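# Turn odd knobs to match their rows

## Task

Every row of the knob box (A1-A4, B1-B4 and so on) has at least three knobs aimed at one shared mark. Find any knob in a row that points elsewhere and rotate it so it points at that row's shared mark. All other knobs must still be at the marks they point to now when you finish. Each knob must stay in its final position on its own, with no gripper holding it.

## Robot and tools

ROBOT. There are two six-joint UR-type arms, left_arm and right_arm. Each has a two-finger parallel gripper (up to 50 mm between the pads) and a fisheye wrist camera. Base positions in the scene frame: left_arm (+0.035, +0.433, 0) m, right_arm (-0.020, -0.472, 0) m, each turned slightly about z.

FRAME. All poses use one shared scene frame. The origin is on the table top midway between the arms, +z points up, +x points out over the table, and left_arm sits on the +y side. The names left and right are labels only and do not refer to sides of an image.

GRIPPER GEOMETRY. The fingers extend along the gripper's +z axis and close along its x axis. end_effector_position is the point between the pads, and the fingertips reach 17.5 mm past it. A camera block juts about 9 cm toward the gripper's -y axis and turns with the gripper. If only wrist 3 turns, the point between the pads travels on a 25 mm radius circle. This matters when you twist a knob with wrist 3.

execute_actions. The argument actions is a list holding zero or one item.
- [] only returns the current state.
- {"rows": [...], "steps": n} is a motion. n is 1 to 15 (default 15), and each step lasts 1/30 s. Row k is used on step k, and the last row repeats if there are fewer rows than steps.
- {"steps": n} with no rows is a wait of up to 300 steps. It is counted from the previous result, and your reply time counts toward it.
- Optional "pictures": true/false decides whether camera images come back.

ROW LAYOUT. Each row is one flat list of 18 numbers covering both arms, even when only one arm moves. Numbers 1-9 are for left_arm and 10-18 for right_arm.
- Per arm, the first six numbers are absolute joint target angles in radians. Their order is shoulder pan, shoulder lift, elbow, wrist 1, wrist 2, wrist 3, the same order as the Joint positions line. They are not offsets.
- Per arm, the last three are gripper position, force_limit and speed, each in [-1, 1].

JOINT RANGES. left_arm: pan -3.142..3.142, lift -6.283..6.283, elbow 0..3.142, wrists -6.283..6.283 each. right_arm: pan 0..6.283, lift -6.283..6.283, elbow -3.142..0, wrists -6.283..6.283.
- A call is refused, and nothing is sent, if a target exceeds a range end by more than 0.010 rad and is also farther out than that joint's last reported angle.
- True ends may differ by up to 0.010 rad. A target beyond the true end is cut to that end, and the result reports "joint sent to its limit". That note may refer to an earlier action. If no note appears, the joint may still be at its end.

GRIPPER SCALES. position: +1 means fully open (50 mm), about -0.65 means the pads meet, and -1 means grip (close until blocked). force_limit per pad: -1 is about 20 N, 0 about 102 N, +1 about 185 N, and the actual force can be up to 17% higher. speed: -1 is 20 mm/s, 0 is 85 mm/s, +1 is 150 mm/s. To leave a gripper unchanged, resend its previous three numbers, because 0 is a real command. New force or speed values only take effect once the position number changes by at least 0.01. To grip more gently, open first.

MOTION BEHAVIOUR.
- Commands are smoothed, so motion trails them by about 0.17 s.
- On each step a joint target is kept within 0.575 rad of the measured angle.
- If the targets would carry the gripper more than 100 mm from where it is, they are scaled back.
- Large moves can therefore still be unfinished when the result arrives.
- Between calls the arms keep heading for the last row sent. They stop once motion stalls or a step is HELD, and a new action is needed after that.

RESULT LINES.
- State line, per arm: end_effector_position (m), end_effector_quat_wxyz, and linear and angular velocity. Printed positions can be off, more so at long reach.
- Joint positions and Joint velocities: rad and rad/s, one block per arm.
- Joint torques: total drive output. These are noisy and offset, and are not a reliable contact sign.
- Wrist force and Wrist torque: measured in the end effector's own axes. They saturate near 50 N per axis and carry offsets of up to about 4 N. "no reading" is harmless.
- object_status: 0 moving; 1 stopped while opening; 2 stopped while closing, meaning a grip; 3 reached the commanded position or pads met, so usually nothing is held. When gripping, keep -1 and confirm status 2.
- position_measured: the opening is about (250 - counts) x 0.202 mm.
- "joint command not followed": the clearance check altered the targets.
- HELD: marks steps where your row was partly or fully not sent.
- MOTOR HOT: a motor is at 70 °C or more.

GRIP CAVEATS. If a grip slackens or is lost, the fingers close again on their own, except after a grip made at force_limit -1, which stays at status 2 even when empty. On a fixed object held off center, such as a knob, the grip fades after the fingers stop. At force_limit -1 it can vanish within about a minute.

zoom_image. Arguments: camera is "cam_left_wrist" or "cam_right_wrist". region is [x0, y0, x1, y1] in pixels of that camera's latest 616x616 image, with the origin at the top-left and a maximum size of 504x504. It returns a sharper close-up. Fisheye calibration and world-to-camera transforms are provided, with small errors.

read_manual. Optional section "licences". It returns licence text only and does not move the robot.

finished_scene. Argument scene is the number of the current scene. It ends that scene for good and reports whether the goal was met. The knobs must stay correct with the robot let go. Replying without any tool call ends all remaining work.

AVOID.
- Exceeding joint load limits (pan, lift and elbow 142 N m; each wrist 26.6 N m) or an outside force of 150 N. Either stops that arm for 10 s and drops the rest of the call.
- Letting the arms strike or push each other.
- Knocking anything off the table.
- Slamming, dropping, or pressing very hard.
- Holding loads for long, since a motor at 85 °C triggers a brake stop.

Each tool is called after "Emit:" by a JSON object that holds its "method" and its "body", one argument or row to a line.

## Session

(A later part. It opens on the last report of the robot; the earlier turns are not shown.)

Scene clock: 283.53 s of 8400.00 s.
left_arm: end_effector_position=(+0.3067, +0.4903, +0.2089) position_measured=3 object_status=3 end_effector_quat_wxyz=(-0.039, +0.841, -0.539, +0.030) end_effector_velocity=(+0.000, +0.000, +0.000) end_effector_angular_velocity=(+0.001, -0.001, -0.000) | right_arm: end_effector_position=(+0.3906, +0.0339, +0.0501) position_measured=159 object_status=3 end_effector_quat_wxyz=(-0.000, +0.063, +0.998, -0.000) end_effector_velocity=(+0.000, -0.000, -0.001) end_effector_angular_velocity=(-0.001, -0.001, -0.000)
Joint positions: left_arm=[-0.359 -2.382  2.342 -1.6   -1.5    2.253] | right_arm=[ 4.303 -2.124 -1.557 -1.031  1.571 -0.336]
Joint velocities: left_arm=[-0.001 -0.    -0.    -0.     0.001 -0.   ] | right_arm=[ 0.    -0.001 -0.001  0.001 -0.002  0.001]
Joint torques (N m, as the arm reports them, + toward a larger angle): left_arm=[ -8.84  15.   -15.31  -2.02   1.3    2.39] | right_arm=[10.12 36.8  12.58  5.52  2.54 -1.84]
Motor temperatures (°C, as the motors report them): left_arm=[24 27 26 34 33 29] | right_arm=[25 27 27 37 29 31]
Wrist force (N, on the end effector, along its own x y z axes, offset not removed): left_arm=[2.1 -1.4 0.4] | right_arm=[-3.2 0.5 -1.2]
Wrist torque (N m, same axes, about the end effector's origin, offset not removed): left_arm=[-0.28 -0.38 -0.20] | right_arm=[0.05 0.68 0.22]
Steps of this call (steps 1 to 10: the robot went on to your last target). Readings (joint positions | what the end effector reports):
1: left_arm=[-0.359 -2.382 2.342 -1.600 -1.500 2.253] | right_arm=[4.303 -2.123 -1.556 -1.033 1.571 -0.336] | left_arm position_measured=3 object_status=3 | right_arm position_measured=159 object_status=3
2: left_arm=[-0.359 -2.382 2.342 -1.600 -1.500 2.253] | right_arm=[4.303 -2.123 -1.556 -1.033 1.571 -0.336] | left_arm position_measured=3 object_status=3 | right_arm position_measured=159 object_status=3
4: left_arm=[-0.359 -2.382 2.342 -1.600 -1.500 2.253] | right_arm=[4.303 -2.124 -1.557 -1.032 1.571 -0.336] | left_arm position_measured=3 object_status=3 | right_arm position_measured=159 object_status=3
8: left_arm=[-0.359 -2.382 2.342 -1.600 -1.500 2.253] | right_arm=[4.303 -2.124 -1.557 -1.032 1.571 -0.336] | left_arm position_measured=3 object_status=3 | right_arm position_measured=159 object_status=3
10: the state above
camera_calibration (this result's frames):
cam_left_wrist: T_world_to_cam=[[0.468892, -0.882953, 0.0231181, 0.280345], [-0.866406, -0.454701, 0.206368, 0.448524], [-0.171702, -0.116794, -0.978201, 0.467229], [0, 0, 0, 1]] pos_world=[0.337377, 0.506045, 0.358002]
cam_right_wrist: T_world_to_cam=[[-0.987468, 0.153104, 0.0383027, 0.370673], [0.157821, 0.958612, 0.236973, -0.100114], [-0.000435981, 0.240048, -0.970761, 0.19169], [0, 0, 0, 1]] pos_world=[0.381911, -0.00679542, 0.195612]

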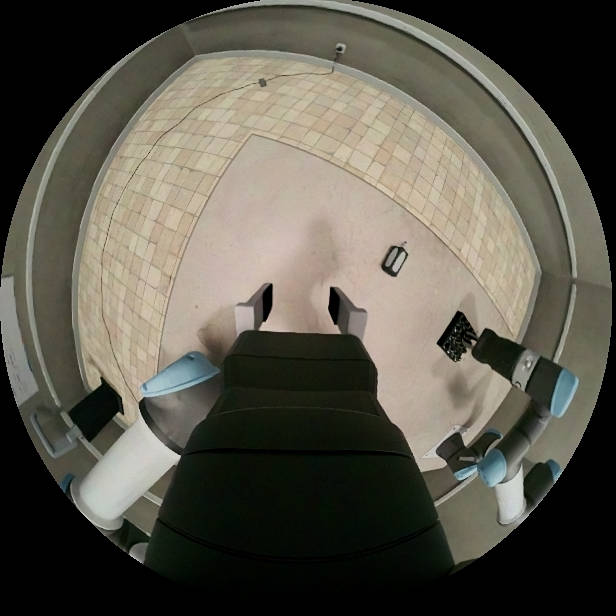

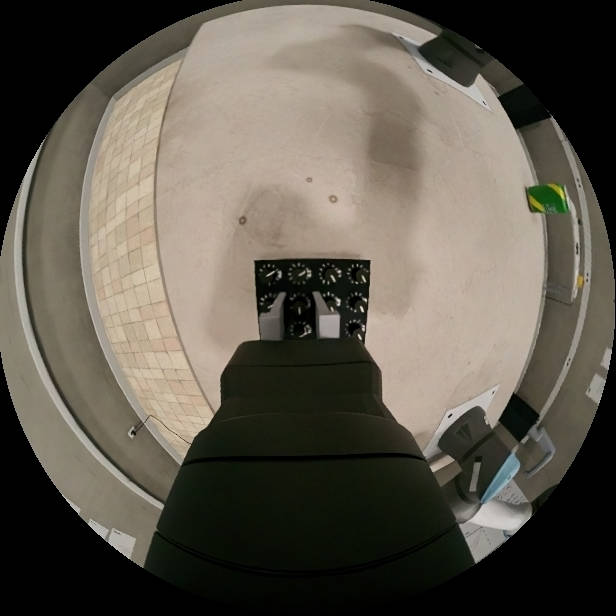

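Emit:
{"method": "execute_actions", "body": {
  "actions": [
    {"rows": [[-0.359,-2.382,2.342,-1.6,-1.5,2.253,1,0,0,4.3033,-2.1241,-1.5571,-1.0312,1.5708,-0.3361,-1,-0.9,-0.7]],"steps":14}
  ],
  "pictures": false
}}

Emit:
{"method": "execute_actions", "body": {
  "actions": [
    {"rows": [[-0.359,-2.382,2.342,-1.6,-1.5,2.253,1,0,0,4.2985,-2.1271,-1.5521,-1.0332,1.5708,-0.21,-1,-0.9,-0.7],[-0.359,-2.382,2.342,-1.6,-1.5,2.253,1,0,0,4.2985,-2.1271,-1.5521,-1.0332,1.5708,-0.21,-1,-0.9,-0.7],[-0.359,-2.382,2.342,-1.6,-1.5,2.253,1,0,0,4.2985,-2.1271,-1.5521,-1.0332,1.5708,-0.21,-1,-0.9,-0.7],[-0.359,-2.382,2.342,-1.6,-1.5,2.253,1,0,0,4.2937,-2.1294,-1.5482,-1.0348,1.5708,-0.084,-1,-0.9,-0.7],[-0.359,-2.382,2.342,-1.6,-1.5,2.253,1,0,0,4.2937,-2.1294,-1.5482,-1.0348,1.5708,-0.084,-1,-0.9,-0.7],[-0.359,-2.382,2.342,-1.6,-1.5,2.253,1,0,0,4.2887,-2.1309,-1.5457,-1.0358,1.5708,0.042,-1,-0.9,-0.7],[-0.359,-2.382,2.342,-1.6,-1.5,2.253,1,0,0,4.2887,-2.1309,-1.5457,-1.0358,1.5708,0.042,-1,-0.9,-0.7],[-0.359,-2.382,2.342,-1.6,-1.5,2.253,1,0,0,4.2887,-2.1309,-1.5457,-1.0358,1.5708,0.042,-1,-0.9,-0.7],[-0.359,-2.382,2.342,-1.6,-1.5,2.253,1,0,0,4.2838,-2.1315,-1.5447,-1.0362,1.5708,0.168,-1,-0.9,-0.7],[-0.359,-2.382,2.342,-1.6,-1.5,2.253,1,0,0,4.2838,-2.1315,-1.5447,-1.0362,1.5708,0.168,-1,-0.9,-0.7],[-0.359,-2.382,2.342,-1.6,-1.5,2.253,1,0,0,4.279,-2.1313,-1.545,-1.0361,1.5708,0.2942,-1,-0.9,-0.7],[-0.359,-2.382,2.342,-1.6,-1.5,2.253,1,0,0,4.279,-2.1313,-1.545,-1.0361,1.5708,0.2942,-1,-0.9,-0.7],[-0.359,-2.382,2.342,-1.6,-1.5,2.253,1,0,0,4.279,-2.1313,-1.545,-1.0361,1.5708,0.2942,-1,-0.9,-0.7],[-0.359,-2.382,2.342,-1.6,-1.5,2.253,1,0,0,4.2744,-2.1302,-1.5468,-1.0354,1.5708,0.4204,-1,-0.9,-0.7]]}
  ],
  "pictures": false
}}

Emit:
{"method": "execute_actions", "body": {
  "actions": [
    {"rows": [[-0.359,-2.382,2.342,-1.6,-1.5,2.253,1,0,0,4.27,-2.1283,-1.55,-1.0341,1.5708,0.547,-1,-0.9,-0.7],[-0.359,-2.382,2.342,-1.6,-1.5,2.253,1,0,0,4.27,-2.1283,-1.55,-1.0341,1.5708,0.547,-1,-0.9,-0.7],[-0.359,-2.382,2.342,-1.6,-1.5,2.253,1,0,0,4.27,-2.1283,-1.55,-1.0341,1.5708,0.547,-1,-0.9,-0.7],[-0.359,-2.382,2.342,-1.6,-1.5,2.253,1,0,0,4.266,-2.1256,-1.5545,-1.0323,1.5708,0.6737,-1,-0.9,-0.7],[-0.359,-2.382,2.342,-1.6,-1.5,2.253,1,0,0,4.266,-2.1256,-1.5545,-1.0323,1.5708,0.6737,-1,-0.9,-0.7],[-0.359,-2.382,2.342,-1.6,-1.5,2.253,1,0,0,4.2623,-2.1222,-1.5602,-1.03,1.5708,0.801,-1,-0.9,-0.7],[-0.359,-2.382,2.342,-1.6,-1.5,2.253,1,0,0,4.2623,-2.1222,-1.5602,-1.03,1.5708,0.801,-1,-0.9,-0.7],[-0.359,-2.382,2.342,-1.6,-1.5,2.253,1,0,0,4.2623,-2.1222,-1.5602,-1.03,1.5708,0.801,-1,-0.9,-0.7],[-0.359,-2.382,2.342,-1.6,-1.5,2.253,1,0,0,4.2591,-2.1181,-1.5671,-1.0273,1.5708,0.9286,-1,-0.9,-0.7],[-0.359,-2.382,2.342,-1.6,-1.5,2.253,1,0,0,4.2591,-2.1181,-1.5671,-1.0273,1.5708,0.9286,-1,-0.9,-0.7],[-0.359,-2.382,2.342,-1.6,-1.5,2.253,1,0,0,4.2564,-2.1133,-1.575,-1.0241,1.5708,1.0568,-1,-0.9,-0.7],[-0.359,-2.382,2.342,-1.6,-1.5,2.253,1,0,0,4.2564,-2.1133,-1.575,-1.0241,1.5708,1.0568,-1,-0.9,-0.7],[-0.359,-2.382,2.342,-1.6,-1.5,2.253,1,0,0,4.2564,-2.1133,-1.575,-1.0241,1.5708,1.0568,-1,-0.9,-0.7],[-0.359,-2.382,2.342,-1.6,-1.5,2.253,1,0,0,4.2542,-2.108,-1.5838,-1.0206,1.5708,1.1855,-1,-0.9,-0.7]]}
  ],
  "pictures": false
}}

Emit:
{"method": "execute_actions", "body": {
  "actions": [
    {"steps":18}
  ]
}}

Emit:
{"method": "zoom_image", "body": {
  "camera": "cam_right_wrist",
  "region": [240, 220, 370, 350]
}}

Scene clock: 339.20 s of 8400.00 s.
left_arm: end_effector_position=(+0.3067, +0.4903, +0.2089) position_measured=3 object_status=3 end_effector_quat_wxyz=(-0.039, +0.841, -0.539, +0.030) end_effector_velocity=(+0.000, +0.000, +0.000) end_effector_angular_velocity=(+0.001, -0.001, +0.001) | right_arm: end_effector_position=(+0.3906, +0.0339, +0.0500) position_measured=199 object_status=2 end_effector_quat_wxyz=(-0.000, +0.063, +0.998, -0.000) end_effector_velocity=(+0.001, -0.001, +0.001) end_effector_angular_velocity=(+0.000, -0.002, -0.001)
Joint positions: left_arm=[-0.359 -2.382  2.342 -1.6   -1.5    2.253] | right_arm=[ 4.303 -2.124 -1.557 -1.031  1.571 -0.336]
Joint velocities: left_arm=[-0.     0.    -0.001  0.     0.001 -0.001] | right_arm=[-0.001  0.002 -0.001  0.    -0.002  0.001]
Joint torques (N m, as the arm reports them, + toward a larger angle): left_arm=[ -7.06  15.09 -15.15  -2.05   1.24   2.73] | right_arm=[10.42 37.77 13.52  4.97  1.94 -1.95]
Motor temperatures (°C, as the motors report them): left_arm=[24 27 26 34 33 29] | right_arm=[25 28 27 37 29 31]
Wrist force (N, on the end effector, along its own x y z axes, offset not removed): left_arm=[3.0 -1.5 1.0] | right_arm=[-3.2 2.7 2.2]
Wrist torque (N m, same axes, about the end effector's origin, offset not removed): left_arm=[-0.36 -0.32 -0.05] | right_arm=[0.68 0.51 0.24]
Steps of this call (steps 1 to 15: the robot went on to your last target; steps 16 to 90: nothing new was sent; then 52.20 s passed at rest; steps 91 to 104: all 14 steps of this action). Readings (joint positions | what the end effector reports):
91: left_arm=[-0.359 -2.382 2.342 -1.600 -1.500 2.253] | right_arm=[4.303 -2.124 -1.557 -1.031 1.571 -0.336] | left_arm position_measured=3 object_status=3 | right_arm position_measured=159 object_status=0
92: left_arm=[-0.359 -2.382 2.342 -1.600 -1.500 2.253] | right_arm=[4.303 -2.124 -1.557 -1.031 1.571 -0.336] | left_arm position_measured=3 object_status=3 | right_arm position_measured=165 object_status=0
94: left_arm=[-0.359 -2.382 2.342 -1.600 -1.500 2.253] | right_arm=[4.303 -2.124 -1.557 -1.031 1.571 -0.336] | left_arm position_measured=3 object_status=3 | right_arm position_measured=178 object_status=0
98: left_arm=[-0.359 -2.382 2.342 -1.600 -1.500 2.253] | right_arm=[4.303 -2.124 -1.557 -1.031 1.571 -0.336] | left_arm position_measured=3 object_status=3 | right_arm position_measured=199 object_status=0
104: the state above

Scene clock: 339.70 s of 8400.00 s.
left_arm: end_effector_position=(+0.3067, +0.4903, +0.2089) position_measured=3 object_status=3 end_effector_quat_wxyz=(-0.039, +0.841, -0.539, +0.030) end_effector_velocity=(-0.000, -0.000, +0.000) end_effector_angular_velocity=(-0.001, +0.000, +0.001) | right_arm: end_effector_position=(+0.3909, +0.0332, +0.0500) position_measured=199 object_status=2 end_effector_quat_wxyz=(-0.000, +0.312, +0.950, -0.000) end_effector_velocity=(+0.001, -0.003, +0.001) end_effector_angular_velocity=(+0.002, -0.000, -1.396)
Joint positions: left_arm=[-0.359 -2.382  2.342 -1.6   -1.5    2.253] | right_arm=[ 4.283 -2.131 -1.546 -1.036  1.571  0.152]
Joint velocities: left_arm=[ 0.001 -0.    -0.     0.    -0.001 -0.001] | right_arm=[-0.056  0.001  0.     0.001  0.001  1.341]
Joint torques (N m, as the arm reports them, + toward a larger angle): left_arm=[ -6.44  14.41 -14.9   -1.7    1.41   2.5 ] | right_arm=[-8.56 39.35 35.67  1.33  0.61  5.5 ]
Motor temperatures (°C, as the motors report them): left_arm=[24 27 26 34 33 29] | right_arm=[25 28 27 37 29 31]
Wrist force (N, on the end effector, along its own x y z axes, offset not removed): left_arm=[2.8 0.8 -0.1] | right_arm=[-2.8 4.1 0.1]
Wrist torque (N m, same axes, about the end effector's origin, offset not removed): left_arm=[0.00 -0.39 -0.17] | right_arm=[0.32 0.38 0.14]
Steps of this call (steps 1 to 15: all 15 steps of this action). Readings (joint positions | what the end effector reports):
1: left_arm=[-0.359 -2.382 2.342 -1.600 -1.500 2.253] | right_arm=[4.303 -2.124 -1.557 -1.031 1.571 -0.336] | left_arm position_measured=3 object_status=3 | right_arm position_measured=199 object_status=2
2: left_arm=[-0.359 -2.382 2.342 -1.600 -1.500 2.253] | right_arm=[4.303 -2.124 -1.557 -1.031 1.571 -0.334] | left_arm position_measured=3 object_status=3 | right_arm position_measured=199 object_status=2
4: left_arm=[-0.359 -2.382 2.342 -1.600 -1.500 2.253] | right_arm=[4.302 -2.125 -1.556 -1.032 1.571 -0.301] | left_arm position_measured=3 object_status=3 | right_arm position_measured=199 object_status=2
8: left_arm=[-0.359 -2.382 2.342 -1.600 -1.500 2.253] | right_arm=[4.296 -2.128 -1.551 -1.034 1.571 -0.168] | left_arm position_measured=3 object_status=3 | right_arm position_measured=199 object_status=2
15: the state above

Scene clock: 340.20 s of 8400.00 s.
left_arm: end_effector_position=(+0.3067, +0.4903, +0.2089) position_measured=3 object_status=3 end_effector_quat_wxyz=(-0.039, +0.841, -0.539, +0.030) end_effector_velocity=(+0.000, +0.000, -0.000) end_effector_angular_velocity=(+0.001, +0.000, -0.001) | right_arm: end_effector_position=(+0.3902, +0.0331, +0.0500) position_measured=199 object_status=2 end_effector_quat_wxyz=(-0.000, +0.649, +0.760, -0.000) end_effector_velocity=(-0.001, -0.003, -0.000) end_effector_angular_velocity=(+0.001, -0.000, -1.440)
Joint positions: left_arm=[-0.359 -2.382  2.342 -1.6   -1.5    2.253] | right_arm=[ 4.26  -2.117 -1.569 -1.027  1.571  0.907]
Joint velocities: left_arm=[-0.001  0.001  0.    -0.     0.001  0.   ] | right_arm=[-0.035  0.053 -0.088  0.036  0.     1.405]
Joint torques (N m, as the arm reports them, + toward a larger angle): left_arm=[ -8.07  15.38 -15.55  -2.18   1.48   2.32] | right_arm=[-10.38  70.46   9.9    5.96   0.07   5.8 ]
Motor temperatures (°C, as the motors report them): left_arm=[24 27 26 34 33 29] | right_arm=[25 28 27 37 29 31]
Wrist force (N, on the end effector, along its own x y z axes, offset not removed): left_arm=[2.7 1.2 -1.1] | right_arm=[-1.6 2.0 0.7]
Wrist torque (N m, same axes, about the end effector's origin, offset not removed): left_arm=[0.03 -0.35 -0.05] | right_arm=[0.19 0.30 -0.14]
Steps of this call (steps 1 to 15: all 15 steps of this action). Readings (joint positions | what the end effector reports):
1: left_arm=[-0.359 -2.382 2.342 -1.600 -1.500 2.253] | right_arm=[4.282 -2.131 -1.546 -1.036 1.571 0.200] | left_arm position_measured=3 object_status=3 | right_arm position_measured=199 object_status=2
2: left_arm=[-0.359 -2.382 2.342 -1.600 -1.500 2.253] | right_arm=[4.280 -2.131 -1.546 -1.036 1.571 0.249] | left_arm position_measured=3 object_status=3 | right_arm position_measured=199 object_status=2
4: left_arm=[-0.359 -2.382 2.342 -1.600 -1.500 2.253] | right_arm=[4.276 -2.130 -1.547 -1.035 1.571 0.354] | left_arm position_measured=3 object_status=3 | right_arm position_measured=199 object_status=2
8: left_arm=[-0.359 -2.382 2.342 -1.600 -1.500 2.253] | right_arm=[4.269 -2.127 -1.553 -1.033 1.571 0.553] | left_arm position_measured=3 object_status=3 | right_arm position_measured=199 object_status=2
15: the state above

Scene clock: 340.80 s of 8400.00 s.
left_arm: end_effector_position=(+0.3067, +0.4903, +0.2089) position_measured=3 object_status=3 end_effector_quat_wxyz=(-0.039, +0.841, -0.539, +0.030) end_effector_velocity=(+0.000, +0.000, -0.000) end_effector_angular_velocity=(+0.001, +0.000, +0.001) | right_arm: end_effector_position=(+0.3906, +0.0340, +0.0500) position_measured=199 object_status=2 end_effector_quat_wxyz=(-0.000, +0.750, +0.662, -0.000) end_effector_velocity=(+0.000, +0.001, +0.001) end_effector_angular_velocity=(+0.002, -0.001, -0.022)
Joint positions: left_arm=[-0.359 -2.382  2.342 -1.6   -1.5    2.253] | right_arm=[ 4.254 -2.108 -1.584 -1.021  1.571  1.183]
Joint velocities: left_arm=[ 0.     0.001  0.     0.     0.001 -0.   ] | right_arm=[ 0.     0.002  0.     0.    -0.     0.022]
Joint torques (N m, as the arm reports them, + toward a larger angle): left_arm=[ -7.58  16.47 -15.74  -2.03   1.38   2.33] | right_arm=[-7.96 66.7  11.69  5.7  -1.19  1.88]
Motor temperatures (°C, as the motors report them): left_arm=[24 27 26 34 33 29] | right_arm=[25 28 27 37 29 31]
Wrist force (N, on the end effector, along its own x y z axes, offset not removed): left_arm=[2.7 0.1 2.2] | right_arm=[-1.5 3.2 1.3]
Wrist torque (N m, same axes, about the end effector's origin, offset not removed): left_arm=[0.12 -0.35 -0.09] | right_arm=[0.69 0.45 0.07]
Steps of this call (steps 1 to 18: the robot went on to your last target). Readings (joint positions | what the end effector reports):
1: left_arm=[-0.359 -2.382 2.342 -1.600 -1.500 2.253] | right_arm=[4.258 -2.115 -1.572 -1.025 1.571 0.957] | left_arm position_measured=3 object_status=3 | right_arm position_measured=199 object_status=2
2: left_arm=[-0.359 -2.382 2.342 -1.600 -1.500 2.253] | right_arm=[4.257 -2.114 -1.574 -1.024 1.571 1.005] | left_arm position_measured=3 object_status=3 | right_arm position_measured=199 object_status=2
4: left_arm=[-0.359 -2.382 2.342 -1.600 -1.500 2.253] | right_arm=[4.256 -2.111 -1.578 -1.023 1.571 1.078] | left_arm position_measured=3 object_status=3 | right_arm position_measured=199 object_status=2
8: left_arm=[-0.359 -2.382 2.342 -1.600 -1.500 2.253] | right_arm=[4.255 -2.109 -1.582 -1.021 1.571 1.148] | left_arm position_measured=3 object_status=3 | right_arm position_measured=199 object_status=2
18: the state above
camera_calibration (this result's frames):
cam_left_wrist: T_world_to_cam=[[0.468892, -0.882953, 0.0231181, 0.280345], [-0.866406, -0.454701, 0.206368, 0.448524], [-0.171701, -0.116794, -0.978201, 0.467229], [0, 0, 0, 1]] pos_world=[0.337377, 0.506045, 0.358002]
cam_right_wrist: T_world_to_cam=[[0.150191, 0.987915, 0.0382995, -0.102088], [0.959081, -0.154993, 0.23694, -0.375267], [0.240013, 0.00114609, -0.970769, 0.105781], [0, 0, 0, 1]] pos_world=[0.349855, 0.0425689, 0.195514]

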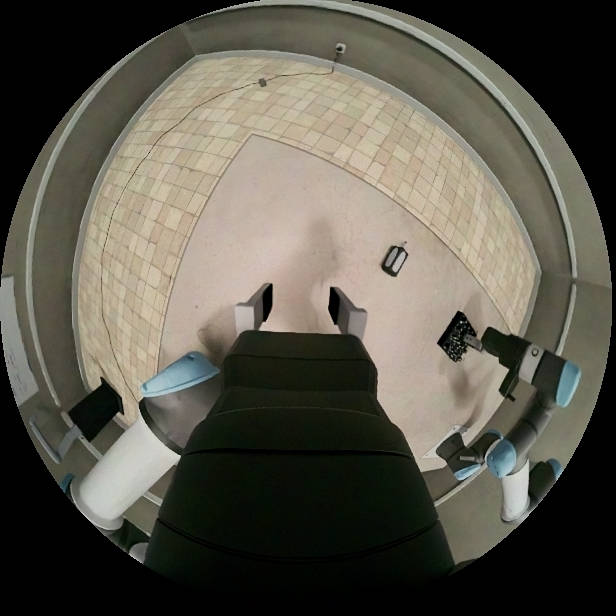

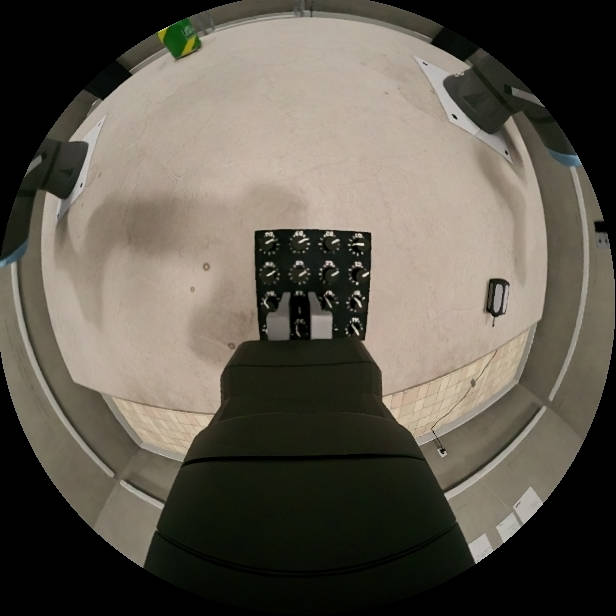

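Region (240, 220, 370, 350) of cam_right_wrist's 616x616 image, scaled by 3.877, with more detail than that image has.

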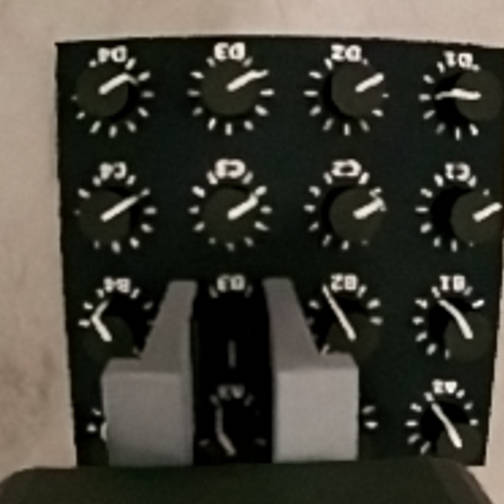

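Emit:
{"method": "execute_actions", "body": {
  "actions": [
    {"rows": [[-0.359,-2.382,2.342,-1.6,-1.5,2.253,1,0,0,4.2526,-2.1022,-1.5933,-1.0169,1.5708,1.3149,-1,-0.9,-0.7],[-0.359,-2.382,2.342,-1.6,-1.5,2.253,1,0,0,4.2526,-2.1022,-1.5933,-1.0169,1.5708,1.3149,-1,-0.9,-0.7],[-0.359,-2.382,2.342,-1.6,-1.5,2.253,1,0,0,4.2526,-2.1022,-1.5933,-1.0169,1.5708,1.3149,-1,-0.9,-0.7],[-0.359,-2.382,2.342,-1.6,-1.5,2.253,1,0,0,4.2516,-2.096,-1.6035,-1.0129,1.5708,1.4448,-1,-0.9,-0.7],[-0.359,-2.382,2.342,-1.6,-1.5,2.253,1,0,0,4.2516,-2.096,-1.6035,-1.0129,1.5708,1.4448,-1,-0.9,-0.7],[-0.359,-2.382,2.342,-1.6,-1.5,2.253,1,0,0,4.2513,-2.0895,-1.614,-1.0088,1.5708,1.5754,-1,-0.9,-0.7],[-0.359,-2.382,2.342,-1.6,-1.5,2.253,1,0,0,4.2513,-2.0895,-1.614,-1.0088,1.5708,1.5754,-1,-0.9,-0.7],[-0.359,-2.382,2.342,-1.6,-1.5,2.253,1,0,0,4.2513,-2.0895,-1.614,-1.0088,1.5708,1.5754,-1,-0.9,-0.7],[-0.359,-2.382,2.342,-1.6,-1.5,2.253,1,0,0,4.2517,-2.0829,-1.6248,-1.0047,1.5708,1.7066,-1,-0.9,-0.7],[-0.359,-2.382,2.342,-1.6,-1.5,2.253,1,0,0,4.2517,-2.0829,-1.6248,-1.0047,1.5708,1.7066,-1,-0.9,-0.7],[-0.359,-2.382,2.342,-1.6,-1.5,2.253,1,0,0,4.2527,-2.0763,-1.6356,-1.0005,1.5708,1.8385,-1,-0.9,-0.7],[-0.359,-2.382,2.342,-1.6,-1.5,2.253,1,0,0,4.2527,-2.0763,-1.6356,-1.0005,1.5708,1.8385,-1,-0.9,-0.7],[-0.359,-2.382,2.342,-1.6,-1.5,2.253,1,0,0,4.2527,-2.0763,-1.6356,-1.0005,1.5708,1.8385,-1,-0.9,-0.7],[-0.359,-2.382,2.342,-1.6,-1.5,2.253,1,0,0,4.2544,-2.0697,-1.6463,-0.9964,1.5708,1.9711,-1,-0.9,-0.7]]}
  ],
  "pictures": false
}}

Emit:
{"method": "execute_actions", "body": {
  "actions": [
    {"rows": [[-0.359,-2.382,2.342,-1.6,-1.5,2.253,1,0,0,4.2568,-2.0633,-1.6567,-0.9924,1.5708,2.1044,-1,-0.9,-0.7],[-0.359,-2.382,2.342,-1.6,-1.5,2.253,1,0,0,4.2568,-2.0633,-1.6567,-0.9924,1.5708,2.1044,-1,-0.9,-0.7],[-0.359,-2.382,2.342,-1.6,-1.5,2.253,1,0,0,4.2568,-2.0633,-1.6567,-0.9924,1.5708,2.1044,-1,-0.9,-0.7],[-0.359,-2.382,2.342,-1.6,-1.5,2.253,1,0,0,4.2597,-2.0572,-1.6665,-0.9887,1.5708,2.2382,-1,-0.9,-0.7],[-0.359,-2.382,2.342,-1.6,-1.5,2.253,1,0,0,4.2597,-2.0572,-1.6665,-0.9887,1.5708,2.2382,-1,-0.9,-0.7],[-0.359,-2.382,2.342,-1.6,-1.5,2.253,1,0,0,4.2632,-2.0515,-1.6757,-0.9853,1.5708,2.3726,-1,-0.9,-0.7],[-0.359,-2.382,2.342,-1.6,-1.5,2.253,1,0,0,4.2632,-2.0515,-1.6757,-0.9853,1.5708,2.3726,-1,-0.9,-0.7],[-0.359,-2.382,2.342,-1.6,-1.5,2.253,1,0,0,4.2632,-2.0515,-1.6757,-0.9853,1.5708,2.3726,-1,-0.9,-0.7],[-0.359,-2.382,2.342,-1.6,-1.5,2.253,1,0,0,4.2672,-2.0463,-1.684,-0.9822,1.5708,2.5075,-1,-0.9,-0.7],[-0.359,-2.382,2.342,-1.6,-1.5,2.253,1,0,0,4.2672,-2.0463,-1.684,-0.9822,1.5708,2.5075,-1,-0.9,-0.7],[-0.359,-2.382,2.342,-1.6,-1.5,2.253,1,0,0,4.2717,-2.0417,-1.6913,-0.9794,1.5708,2.6429,-1,-0.9,-0.7],[-0.359,-2.382,2.342,-1.6,-1.5,2.253,1,0,0,4.2717,-2.0417,-1.6913,-0.9794,1.5708,2.6429,-1,-0.9,-0.7],[-0.359,-2.382,2.342,-1.6,-1.5,2.253,1,0,0,4.2717,-2.0417,-1.6913,-0.9794,1.5708,2.6429,-1,-0.9,-0.7],[-0.359,-2.382,2.342,-1.6,-1.5,2.253,1,0,0,4.2765,-2.0377,-1.6976,-0.9771,1.5708,2.7786,-1,-0.9,-0.7]]}
  ],
  "pictures": false
}}

Emit:
{"method": "execute_actions", "body": {
  "actions": [
    {"rows": [[-0.359,-2.382,2.342,-1.6,-1.5,2.253,1,0,0,4.2816,-2.0345,-1.7026,-0.9753,1.5708,2.9146,-1,-0.9,-0.7],[-0.359,-2.382,2.342,-1.6,-1.5,2.253,1,0,0,4.2816,-2.0345,-1.7026,-0.9753,1.5708,2.9146,-1,-0.9,-0.7],[-0.359,-2.382,2.342,-1.6,-1.5,2.253,1,0,0,4.2816,-2.0345,-1.7026,-0.9753,1.5708,2.9146,-1,-0.9,-0.7],[-0.359,-2.382,2.342,-1.6,-1.5,2.253,1,0,0,4.2868,-2.0321,-1.7064,-0.9738,1.5708,3.0508,-1,-0.9,-0.7],[-0.359,-2.382,2.342,-1.6,-1.5,2.253,1,0,0,4.2868,-2.0321,-1.7064,-0.9738,1.5708,3.0508,-1,-0.9,-0.7],[-0.359,-2.382,2.342,-1.6,-1.5,2.253,1,0,0,4.2921,-2.0306,-1.7088,-0.973,1.5708,3.187,-1,-0.9,-0.7],[-0.359,-2.382,2.342,-1.6,-1.5,2.253,1,0,0,4.2921,-2.0306,-1.7088,-0.973,1.5708,3.187,-1,-0.9,-0.7],[-0.359,-2.382,2.342,-1.6,-1.5,2.253,1,0,0,4.2921,-2.0306,-1.7088,-0.973,1.5708,3.187,-1,-0.9,-0.7],[-0.359,-2.382,2.342,-1.6,-1.5,2.253,1,0,0,4.2974,-2.0299,-1.7099,-0.9726,1.5708,3.3232,-1,-0.9,-0.7],[-0.359,-2.382,2.342,-1.6,-1.5,2.253,1,0,0,4.2974,-2.0299,-1.7099,-0.9726,1.5708,3.3232,-1,-0.9,-0.7],[-0.359,-2.382,2.342,-1.6,-1.5,2.253,1,0,0,4.3026,-2.0302,-1.7095,-0.9727,1.5708,3.4593,-1,-0.9,-0.7],[-0.359,-2.382,2.342,-1.6,-1.5,2.253,1,0,0,4.3026,-2.0302,-1.7095,-0.9727,1.5708,3.4593,-1,-0.9,-0.7],[-0.359,-2.382,2.342,-1.6,-1.5,2.253,1,0,0,4.3026,-2.0302,-1.7095,-0.9727,1.5708,3.4593,-1,-0.9,-0.7],[-0.359,-2.382,2.342,-1.6,-1.5,2.253,1,0,0,4.3076,-2.0313,-1.7078,-0.9733,1.5708,3.5951,-1,-0.9,-0.7]]}
  ],
  "pictures": false
}}

Emit:
{"method": "execute_actions", "body": {
  "actions": [
    {"rows": [[-0.359,-2.382,2.342,-1.6,-1.5,2.253,1,0,0,4.3122,-2.0333,-1.7046,-0.9745,1.5708,3.7306,-1,-0.9,-0.7],[-0.359,-2.382,2.342,-1.6,-1.5,2.253,1,0,0,4.3122,-2.0333,-1.7046,-0.9745,1.5708,3.7306,-1,-0.9,-0.7],[-0.359,-2.382,2.342,-1.6,-1.5,2.253,1,0,0,4.3122,-2.0333,-1.7046,-0.9745,1.5708,3.7306,-1,-0.9,-0.7],[-0.359,-2.382,2.342,-1.6,-1.5,2.253,1,0,0,4.3164,-2.0361,-1.7002,-0.9761,1.5708,3.8658,-1,-0.9,-0.7]]}
  ],
  "pictures": false
}}

Emit:
{"method": "execute_actions", "body": {
  "actions": [
    {"steps":10}
  ]
}}

Emit:
{"method": "zoom_image", "body": {
  "camera": "cam_right_wrist",
  "region": [230, 220, 360, 350]
}}

Scene clock: 436.90 s of 8400.00 s.
left_arm: end_effector_position=(+0.3067, +0.4903, +0.2089) position_measured=3 object_status=3 end_effector_quat_wxyz=(-0.039, +0.841, -0.539, +0.030) end_effector_velocity=(-0.000, +0.000, -0.000) end_effector_angular_velocity=(+0.000, -0.000, +0.001) | right_arm: end_effector_position=(+0.3900, +0.0335, +0.0501) position_measured=199 object_status=2 end_effector_quat_wxyz=(-0.000, +0.892, +0.452, +0.000) end_effector_velocity=(-0.003, -0.002, +0.000) end_effector_angular_velocity=(-0.001, -0.000, -1.391)
Joint positions: left_arm=[-0.359 -2.382  2.342 -1.6   -1.5    2.253] | right_arm=[ 4.252 -2.082 -1.626 -1.004  1.571  1.69 ]
Joint velocities: left_arm=[-0.    -0.     0.     0.     0.    -0.001] | right_arm=[ 0.01   0.078 -0.125  0.047 -0.001  1.401]
Joint torques (N m, as the arm reports them, + toward a larger angle): left_arm=[ -8.09  15.03 -15.05  -2.14   1.33   2.4 ] | right_arm=[11.14 67.69 11.17  5.55 -1.77  5.6 ]
Motor temperatures (°C, as the motors report them): left_arm=[24 27 26 34 33 29] | right_arm=[25 28 27 37 29 31]
Wrist force (N, on the end effector, along its own x y z axes, offset not removed): left_arm=[3.1 1.0 -0.3] | right_arm=[1.3 4.4 2.6]
Wrist torque (N m, same axes, about the end effector's origin, offset not removed): left_arm=[0.06 -0.46 0.01] | right_arm=[0.92 -0.34 0.09]
Steps of this call (steps 1 to 15: the robot went on to your last target; steps 16 to 90: nothing new was sent; then 92.60 s passed at rest; steps 91 to 105: all 15 steps of this action). Readings (joint positions | what the end effector reports):
91: left_arm=[-0.359 -2.382 2.342 -1.600 -1.500 2.253] | right_arm=[4.254 -2.108 -1.584 -1.021 1.571 1.186] | left_arm position_measured=3 object_status=3 | right_arm position_measured=199 object_status=2
92: left_arm=[-0.359 -2.382 2.342 -1.600 -1.500 2.253] | right_arm=[4.254 -2.108 -1.584 -1.020 1.571 1.188] | left_arm position_measured=3 object_status=3 | right_arm position_measured=199 object_status=2
94: left_arm=[-0.359 -2.382 2.342 -1.600 -1.500 2.253] | right_arm=[4.254 -2.106 -1.588 -1.019 1.571 1.222] | left_arm position_measured=3 object_status=3 | right_arm position_measured=199 object_status=2
98: left_arm=[-0.359 -2.382 2.342 -1.600 -1.500 2.253] | right_arm=[4.252 -2.099 -1.599 -1.015 1.571 1.358] | left_arm position_measured=3 object_status=3 | right_arm position_measured=199 object_status=2
105: the state above

Scene clock: 437.40 s of 8400.00 s.
left_arm: end_effector_position=(+0.3067, +0.4903, +0.2089) position_measured=3 object_status=3 end_effector_quat_wxyz=(-0.039, +0.841, -0.539, +0.030) end_effector_velocity=(-0.000, -0.000, +0.000) end_effector_angular_velocity=(-0.001, -0.001, -0.000) | right_arm: end_effector_position=(+0.3897, +0.0343, +0.0500) position_measured=199 object_status=2 end_effector_quat_wxyz=(+0.000, +0.997, +0.080, -0.000) end_effector_velocity=(-0.004, +0.003, +0.001) end_effector_angular_velocity=(+0.001, -0.000, -1.434)
Joint positions: left_arm=[-0.359 -2.382  2.342 -1.6   -1.5    2.253] | right_arm=[ 4.268 -2.047 -1.683 -0.982  1.571  2.483]
Joint velocities: left_arm=[-0.    -0.001 -0.    -0.    -0.    -0.   ] | right_arm=[ 0.054  0.057 -0.09   0.034  0.     1.487]
Joint torques (N m, as the arm reports them, + toward a larger angle): left_arm=[ -7.04  15.15 -16.97  -2.03   1.5    2.42] | right_arm=[14.25 64.31 12.46  5.94 -1.09  5.28]
Motor temperatures (°C, as the motors report them): left_arm=[24 27 26 34 33 29] | right_arm=[25 28 27 37 29 31]
Wrist force (N, on the end effector, along its own x y z axes, offset not removed): left_arm=[3.1 0.4 -0.2] | right_arm=[0.8 2.5 2.7]
Wrist torque (N m, same axes, about the end effector's origin, offset not removed): left_arm=[0.02 -0.33 -0.13] | right_arm=[0.60 0.07 0.02]
Steps of this call (steps 1 to 15: all 15 steps of this action). Readings (joint positions | what the end effector reports):
1: left_arm=[-0.359 -2.382 2.342 -1.600 -1.500 2.253] | right_arm=[4.252 -2.080 -1.630 -1.003 1.571 1.740] | left_arm position_measured=3 object_status=3 | right_arm position_measured=199 object_status=2
2: left_arm=[-0.359 -2.382 2.342 -1.600 -1.500 2.253] | right_arm=[4.253 -2.077 -1.634 -1.001 1.571 1.791] | left_arm position_measured=3 object_status=3 | right_arm position_measured=199 object_status=2
4: left_arm=[-0.359 -2.382 2.342 -1.600 -1.500 2.253] | right_arm=[4.254 -2.072 -1.643 -0.998 1.571 1.900] | left_arm position_measured=3 object_status=3 | right_arm position_measured=199 object_status=2
8: left_arm=[-0.359 -2.382 2.342 -1.600 -1.500 2.253] | right_arm=[4.258 -2.062 -1.659 -0.992 1.571 2.110] | left_arm position_measured=3 object_status=3 | right_arm position_measured=199 object_status=2
15: the state above

Scene clock: 437.90 s of 8400.00 s.
left_arm: end_effector_position=(+0.3067, +0.4903, +0.2089) position_measured=3 object_status=3 end_effector_quat_wxyz=(-0.039, +0.841, -0.539, +0.030) end_effector_velocity=(+0.000, +0.000, +0.000) end_effector_angular_velocity=(-0.000, -0.000, +0.001) | right_arm: end_effector_position=(+0.3903, +0.0349, +0.0500) position_measured=199 object_status=2 end_effector_quat_wxyz=(+0.000, +0.952, -0.307, +0.000) end_effector_velocity=(-0.002, +0.002, -0.000) end_effector_angular_velocity=(-0.001, +0.002, -1.443)
Joint positions: left_arm=[-0.359 -2.382  2.342 -1.6   -1.5    2.253] | right_arm=[ 4.298 -2.031 -1.708 -0.973  1.571  3.298]
Joint velocities: left_arm=[ 0.     0.001 -0.001  0.    -0.    -0.001] | right_arm=[ 0.062  0.002 -0.003  0.     0.001  1.504]
Joint torques (N m, as the arm reports them, + toward a larger angle): left_arm=[ -7.43  15.55 -16.06  -2.07   1.07   2.59] | right_arm=[14.26 61.34 13.83  5.63 -0.56  5.47]
Motor temperatures (°C, as the motors report them): left_arm=[24 27 26 34 33 29] | right_arm=[25 28 27 37 29 31]
Wrist force (N, on the end effector, along its own x y z axes, offset not removed): left_arm=[3.3 -1.3 -2.4] | right_arm=[0.2 2.6 0.7]
Wrist torque (N m, same axes, about the end effector's origin, offset not removed): left_arm=[-0.34 -0.50 -0.10] | right_arm=[0.48 0.04 -0.21]
Steps of this call (steps 1 to 15: all 15 steps of this action). Readings (joint positions | what the end effector reports):
1: left_arm=[-0.359 -2.382 2.342 -1.600 -1.500 2.253] | right_arm=[4.270 -2.045 -1.686 -0.981 1.571 2.536] | left_arm position_measured=3 object_status=3 | right_arm position_measured=199 object_status=2
2: left_arm=[-0.359 -2.382 2.342 -1.600 -1.500 2.253] | right_arm=[4.272 -2.043 -1.689 -0.980 1.571 2.590] | left_arm position_measured=3 object_status=3 | right_arm position_measured=199 object_status=2
4: left_arm=[-0.359 -2.382 2.342 -1.600 -1.500 2.253] | right_arm=[4.275 -2.040 -1.694 -0.978 1.571 2.703] | left_arm position_measured=3 object_status=3 | right_arm position_measured=199 object_status=2
8: left_arm=[-0.359 -2.382 2.342 -1.600 -1.500 2.253] | right_arm=[4.283 -2.035 -1.702 -0.975 1.571 2.918] | left_arm position_measured=3 object_status=3 | right_arm position_measured=199 object_status=2
15: the state above

Scene clock: 438.40 s of 8400.00 s.
left_arm: end_effector_position=(+0.3067, +0.4903, +0.2089) position_measured=3 object_status=3 end_effector_quat_wxyz=(-0.039, +0.841, -0.539, +0.030) end_effector_velocity=(-0.000, -0.000, -0.000) end_effector_angular_velocity=(-0.001, +0.002, -0.000) | right_arm: end_effector_position=(+0.3907, +0.0340, +0.0500) position_measured=199 object_status=2 end_effector_quat_wxyz=(+0.000, +0.839, -0.544, +0.000) end_effector_velocity=(-0.000, -0.002, -0.001) end_effector_angular_velocity=(-0.002, +0.000, -0.178)
Joint positions: left_arm=[-0.359 -2.382  2.342 -1.6   -1.5    2.253] | right_arm=[ 4.316 -2.036 -1.701 -0.976  1.571  3.842]
Joint velocities: left_arm=[-0.     0.001  0.    -0.    -0.002 -0.   ] | right_arm=[ 0.005 -0.002  0.002 -0.002 -0.001  0.184]
Joint torques (N m, as the arm reports them, + toward a larger angle): left_arm=[ -7.19  15.53 -15.42  -2.12   1.39   2.53] | right_arm=[ 8.52 33.38 39.46  1.65  0.1   1.77]
Motor temperatures (°C, as the motors report them): left_arm=[24 27 26 34 33 29] | right_arm=[25 28 27 37 29 31]
Wrist force (N, on the end effector, along its own x y z axes, offset not removed): left_arm=[3.1 -0.2 1.8] | right_arm=[-2.7 0.0 0.4]
Wrist torque (N m, same axes, about the end effector's origin, offset not removed): left_arm=[-0.01 -0.41 -0.06] | right_arm=[0.19 0.41 0.14]
Steps of this call (steps 1 to 15: all 15 steps of this action). Readings (joint positions | what the end effector reports):
1: left_arm=[-0.359 -2.382 2.342 -1.600 -1.500 2.253] | right_arm=[4.300 -2.031 -1.708 -0.973 1.571 3.351] | left_arm position_measured=3 object_status=3 | right_arm position_measured=199 object_status=2
2: left_arm=[-0.359 -2.382 2.342 -1.600 -1.500 2.253] | right_arm=[4.302 -2.031 -1.708 -0.973 1.571 3.405] | left_arm position_measured=3 object_status=3 | right_arm position_measured=199 object_status=2
4: left_arm=[-0.359 -2.382 2.342 -1.600 -1.500 2.253] | right_arm=[4.306 -2.032 -1.707 -0.973 1.571 3.519] | left_arm position_measured=3 object_status=3 | right_arm position_measured=199 object_status=2
8: left_arm=[-0.359 -2.382 2.342 -1.600 -1.500 2.253] | right_arm=[4.312 -2.034 -1.703 -0.975 1.571 3.718] | left_arm position_measured=3 object_status=3 | right_arm position_measured=199 object_status=2
15: the state above

Scene clock: 438.73 s of 8400.00 s.
left_arm: end_effector_position=(+0.3067, +0.4903, +0.2089) position_measured=3 object_status=3 end_effector_quat_wxyz=(-0.039, +0.841, -0.539, +0.030) end_effector_velocity=(+0.000, -0.000, -0.000) end_effector_angular_velocity=(+0.000, +0.000, +0.001) | right_arm: end_effector_position=(+0.3906, +0.0339, +0.0500) position_measured=199 object_status=2 end_effector_quat_wxyz=(+0.000, +0.833, -0.553, +0.000) end_effector_velocity=(-0.000, +0.001, +0.001) end_effector_angular_velocity=(+0.002, +0.000, -0.012)
Joint positions: left_arm=[-0.359 -2.382  2.342 -1.6   -1.5    2.253] | right_arm=[ 4.316 -2.036 -1.7   -0.976  1.571  3.864]
Joint velocities: left_arm=[-0.001  0.001 -0.    -0.     0.    -0.002] | right_arm=[0.001 0.    0.001 0.    0.001 0.013]
Joint torques (N m, as the arm reports them, + toward a larger angle): left_arm=[ -6.62  15.05 -15.47  -2.1    1.08   2.41] | right_arm=[10.07 34.3  36.18  1.45  0.52  1.39]
Motor temperatures (°C, as the motors report them): left_arm=[24 27 26 34 33 29] | right_arm=[25 28 27 37 29 31]
Wrist force (N, on the end effector, along its own x y z axes, offset not removed): left_arm=[2.8 0.3 0.4] | right_arm=[-3.5 2.3 3.1]
Wrist torque (N m, same axes, about the end effector's origin, offset not removed): left_arm=[-0.12 -0.48 -0.09] | right_arm=[0.51 0.37 -0.06]
Steps of this call (steps 1 to 10: the robot went on to your last target). Readings (joint positions | what the end effector reports):
1: left_arm=[-0.359 -2.382 2.342 -1.600 -1.500 2.253] | right_arm=[4.316 -2.036 -1.701 -0.976 1.571 3.848] | left_arm position_measured=3 object_status=3 | right_arm position_measured=199 object_status=2
2: left_arm=[-0.359 -2.382 2.342 -1.600 -1.500 2.253] | right_arm=[4.316 -2.036 -1.700 -0.976 1.571 3.852] | left_arm position_measured=3 object_status=3 | right_arm position_measured=199 object_status=2
4: left_arm=[-0.359 -2.382 2.342 -1.600 -1.500 2.253] | right_arm=[4.316 -2.036 -1.700 -0.976 1.571 3.857] | left_arm position_measured=3 object_status=3 | right_arm position_measured=199 object_status=2
8: left_arm=[-0.359 -2.382 2.342 -1.600 -1.500 2.253] | right_arm=[4.316 -2.036 -1.700 -0.976 1.571 3.863] | left_arm position_measured=3 object_status=3 | right_arm position_measured=199 object_status=2
10: the state above
camera_calibration (this result's frames):
cam_left_wrist: T_world_to_cam=[[0.468892, -0.882953, 0.0231182, 0.280345], [-0.866406, -0.454701, 0.206368, 0.448524], [-0.171701, -0.116794, -0.978201, 0.467229], [0, 0, 0, 1]] pos_world=[0.337377, 0.506045, 0.358002]
cam_right_wrist: T_world_to_cam=[[0.362749, -0.931099, 0.0383165, -0.120001], [-0.908502, -0.344193, 0.236972, 0.360623], [-0.207456, -0.120772, -0.970761, 0.284708], [0, 0, 0, 1]] pos_world=[0.430221, 0.0467757, 0.195523]

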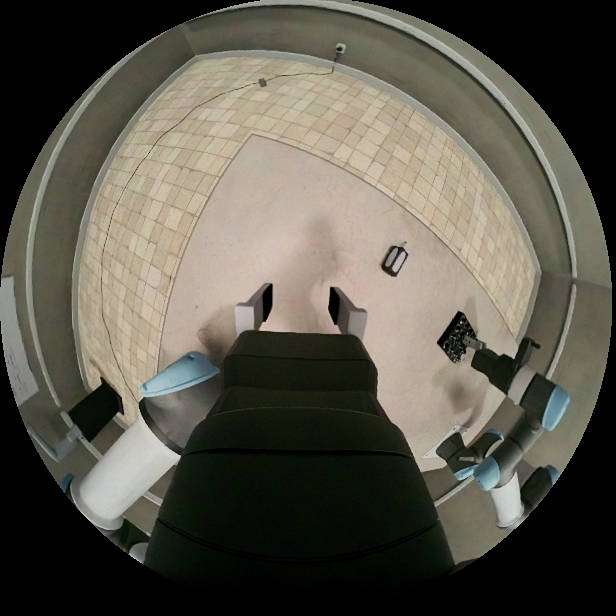

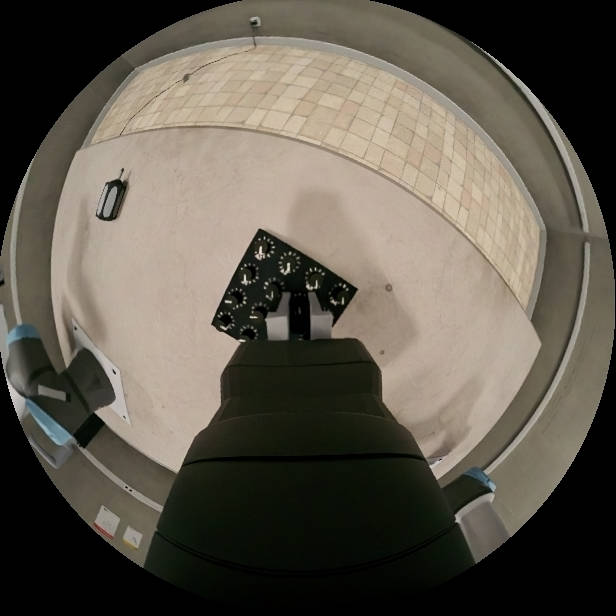

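Region (230, 220, 360, 350) of cam_right_wrist's 616x616 image, scaled by 3.877, with more detail than that image has.

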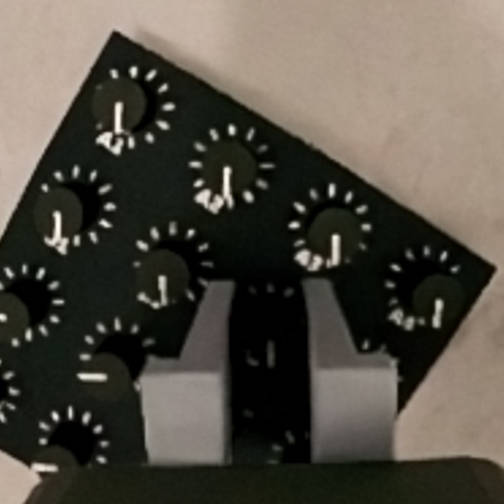

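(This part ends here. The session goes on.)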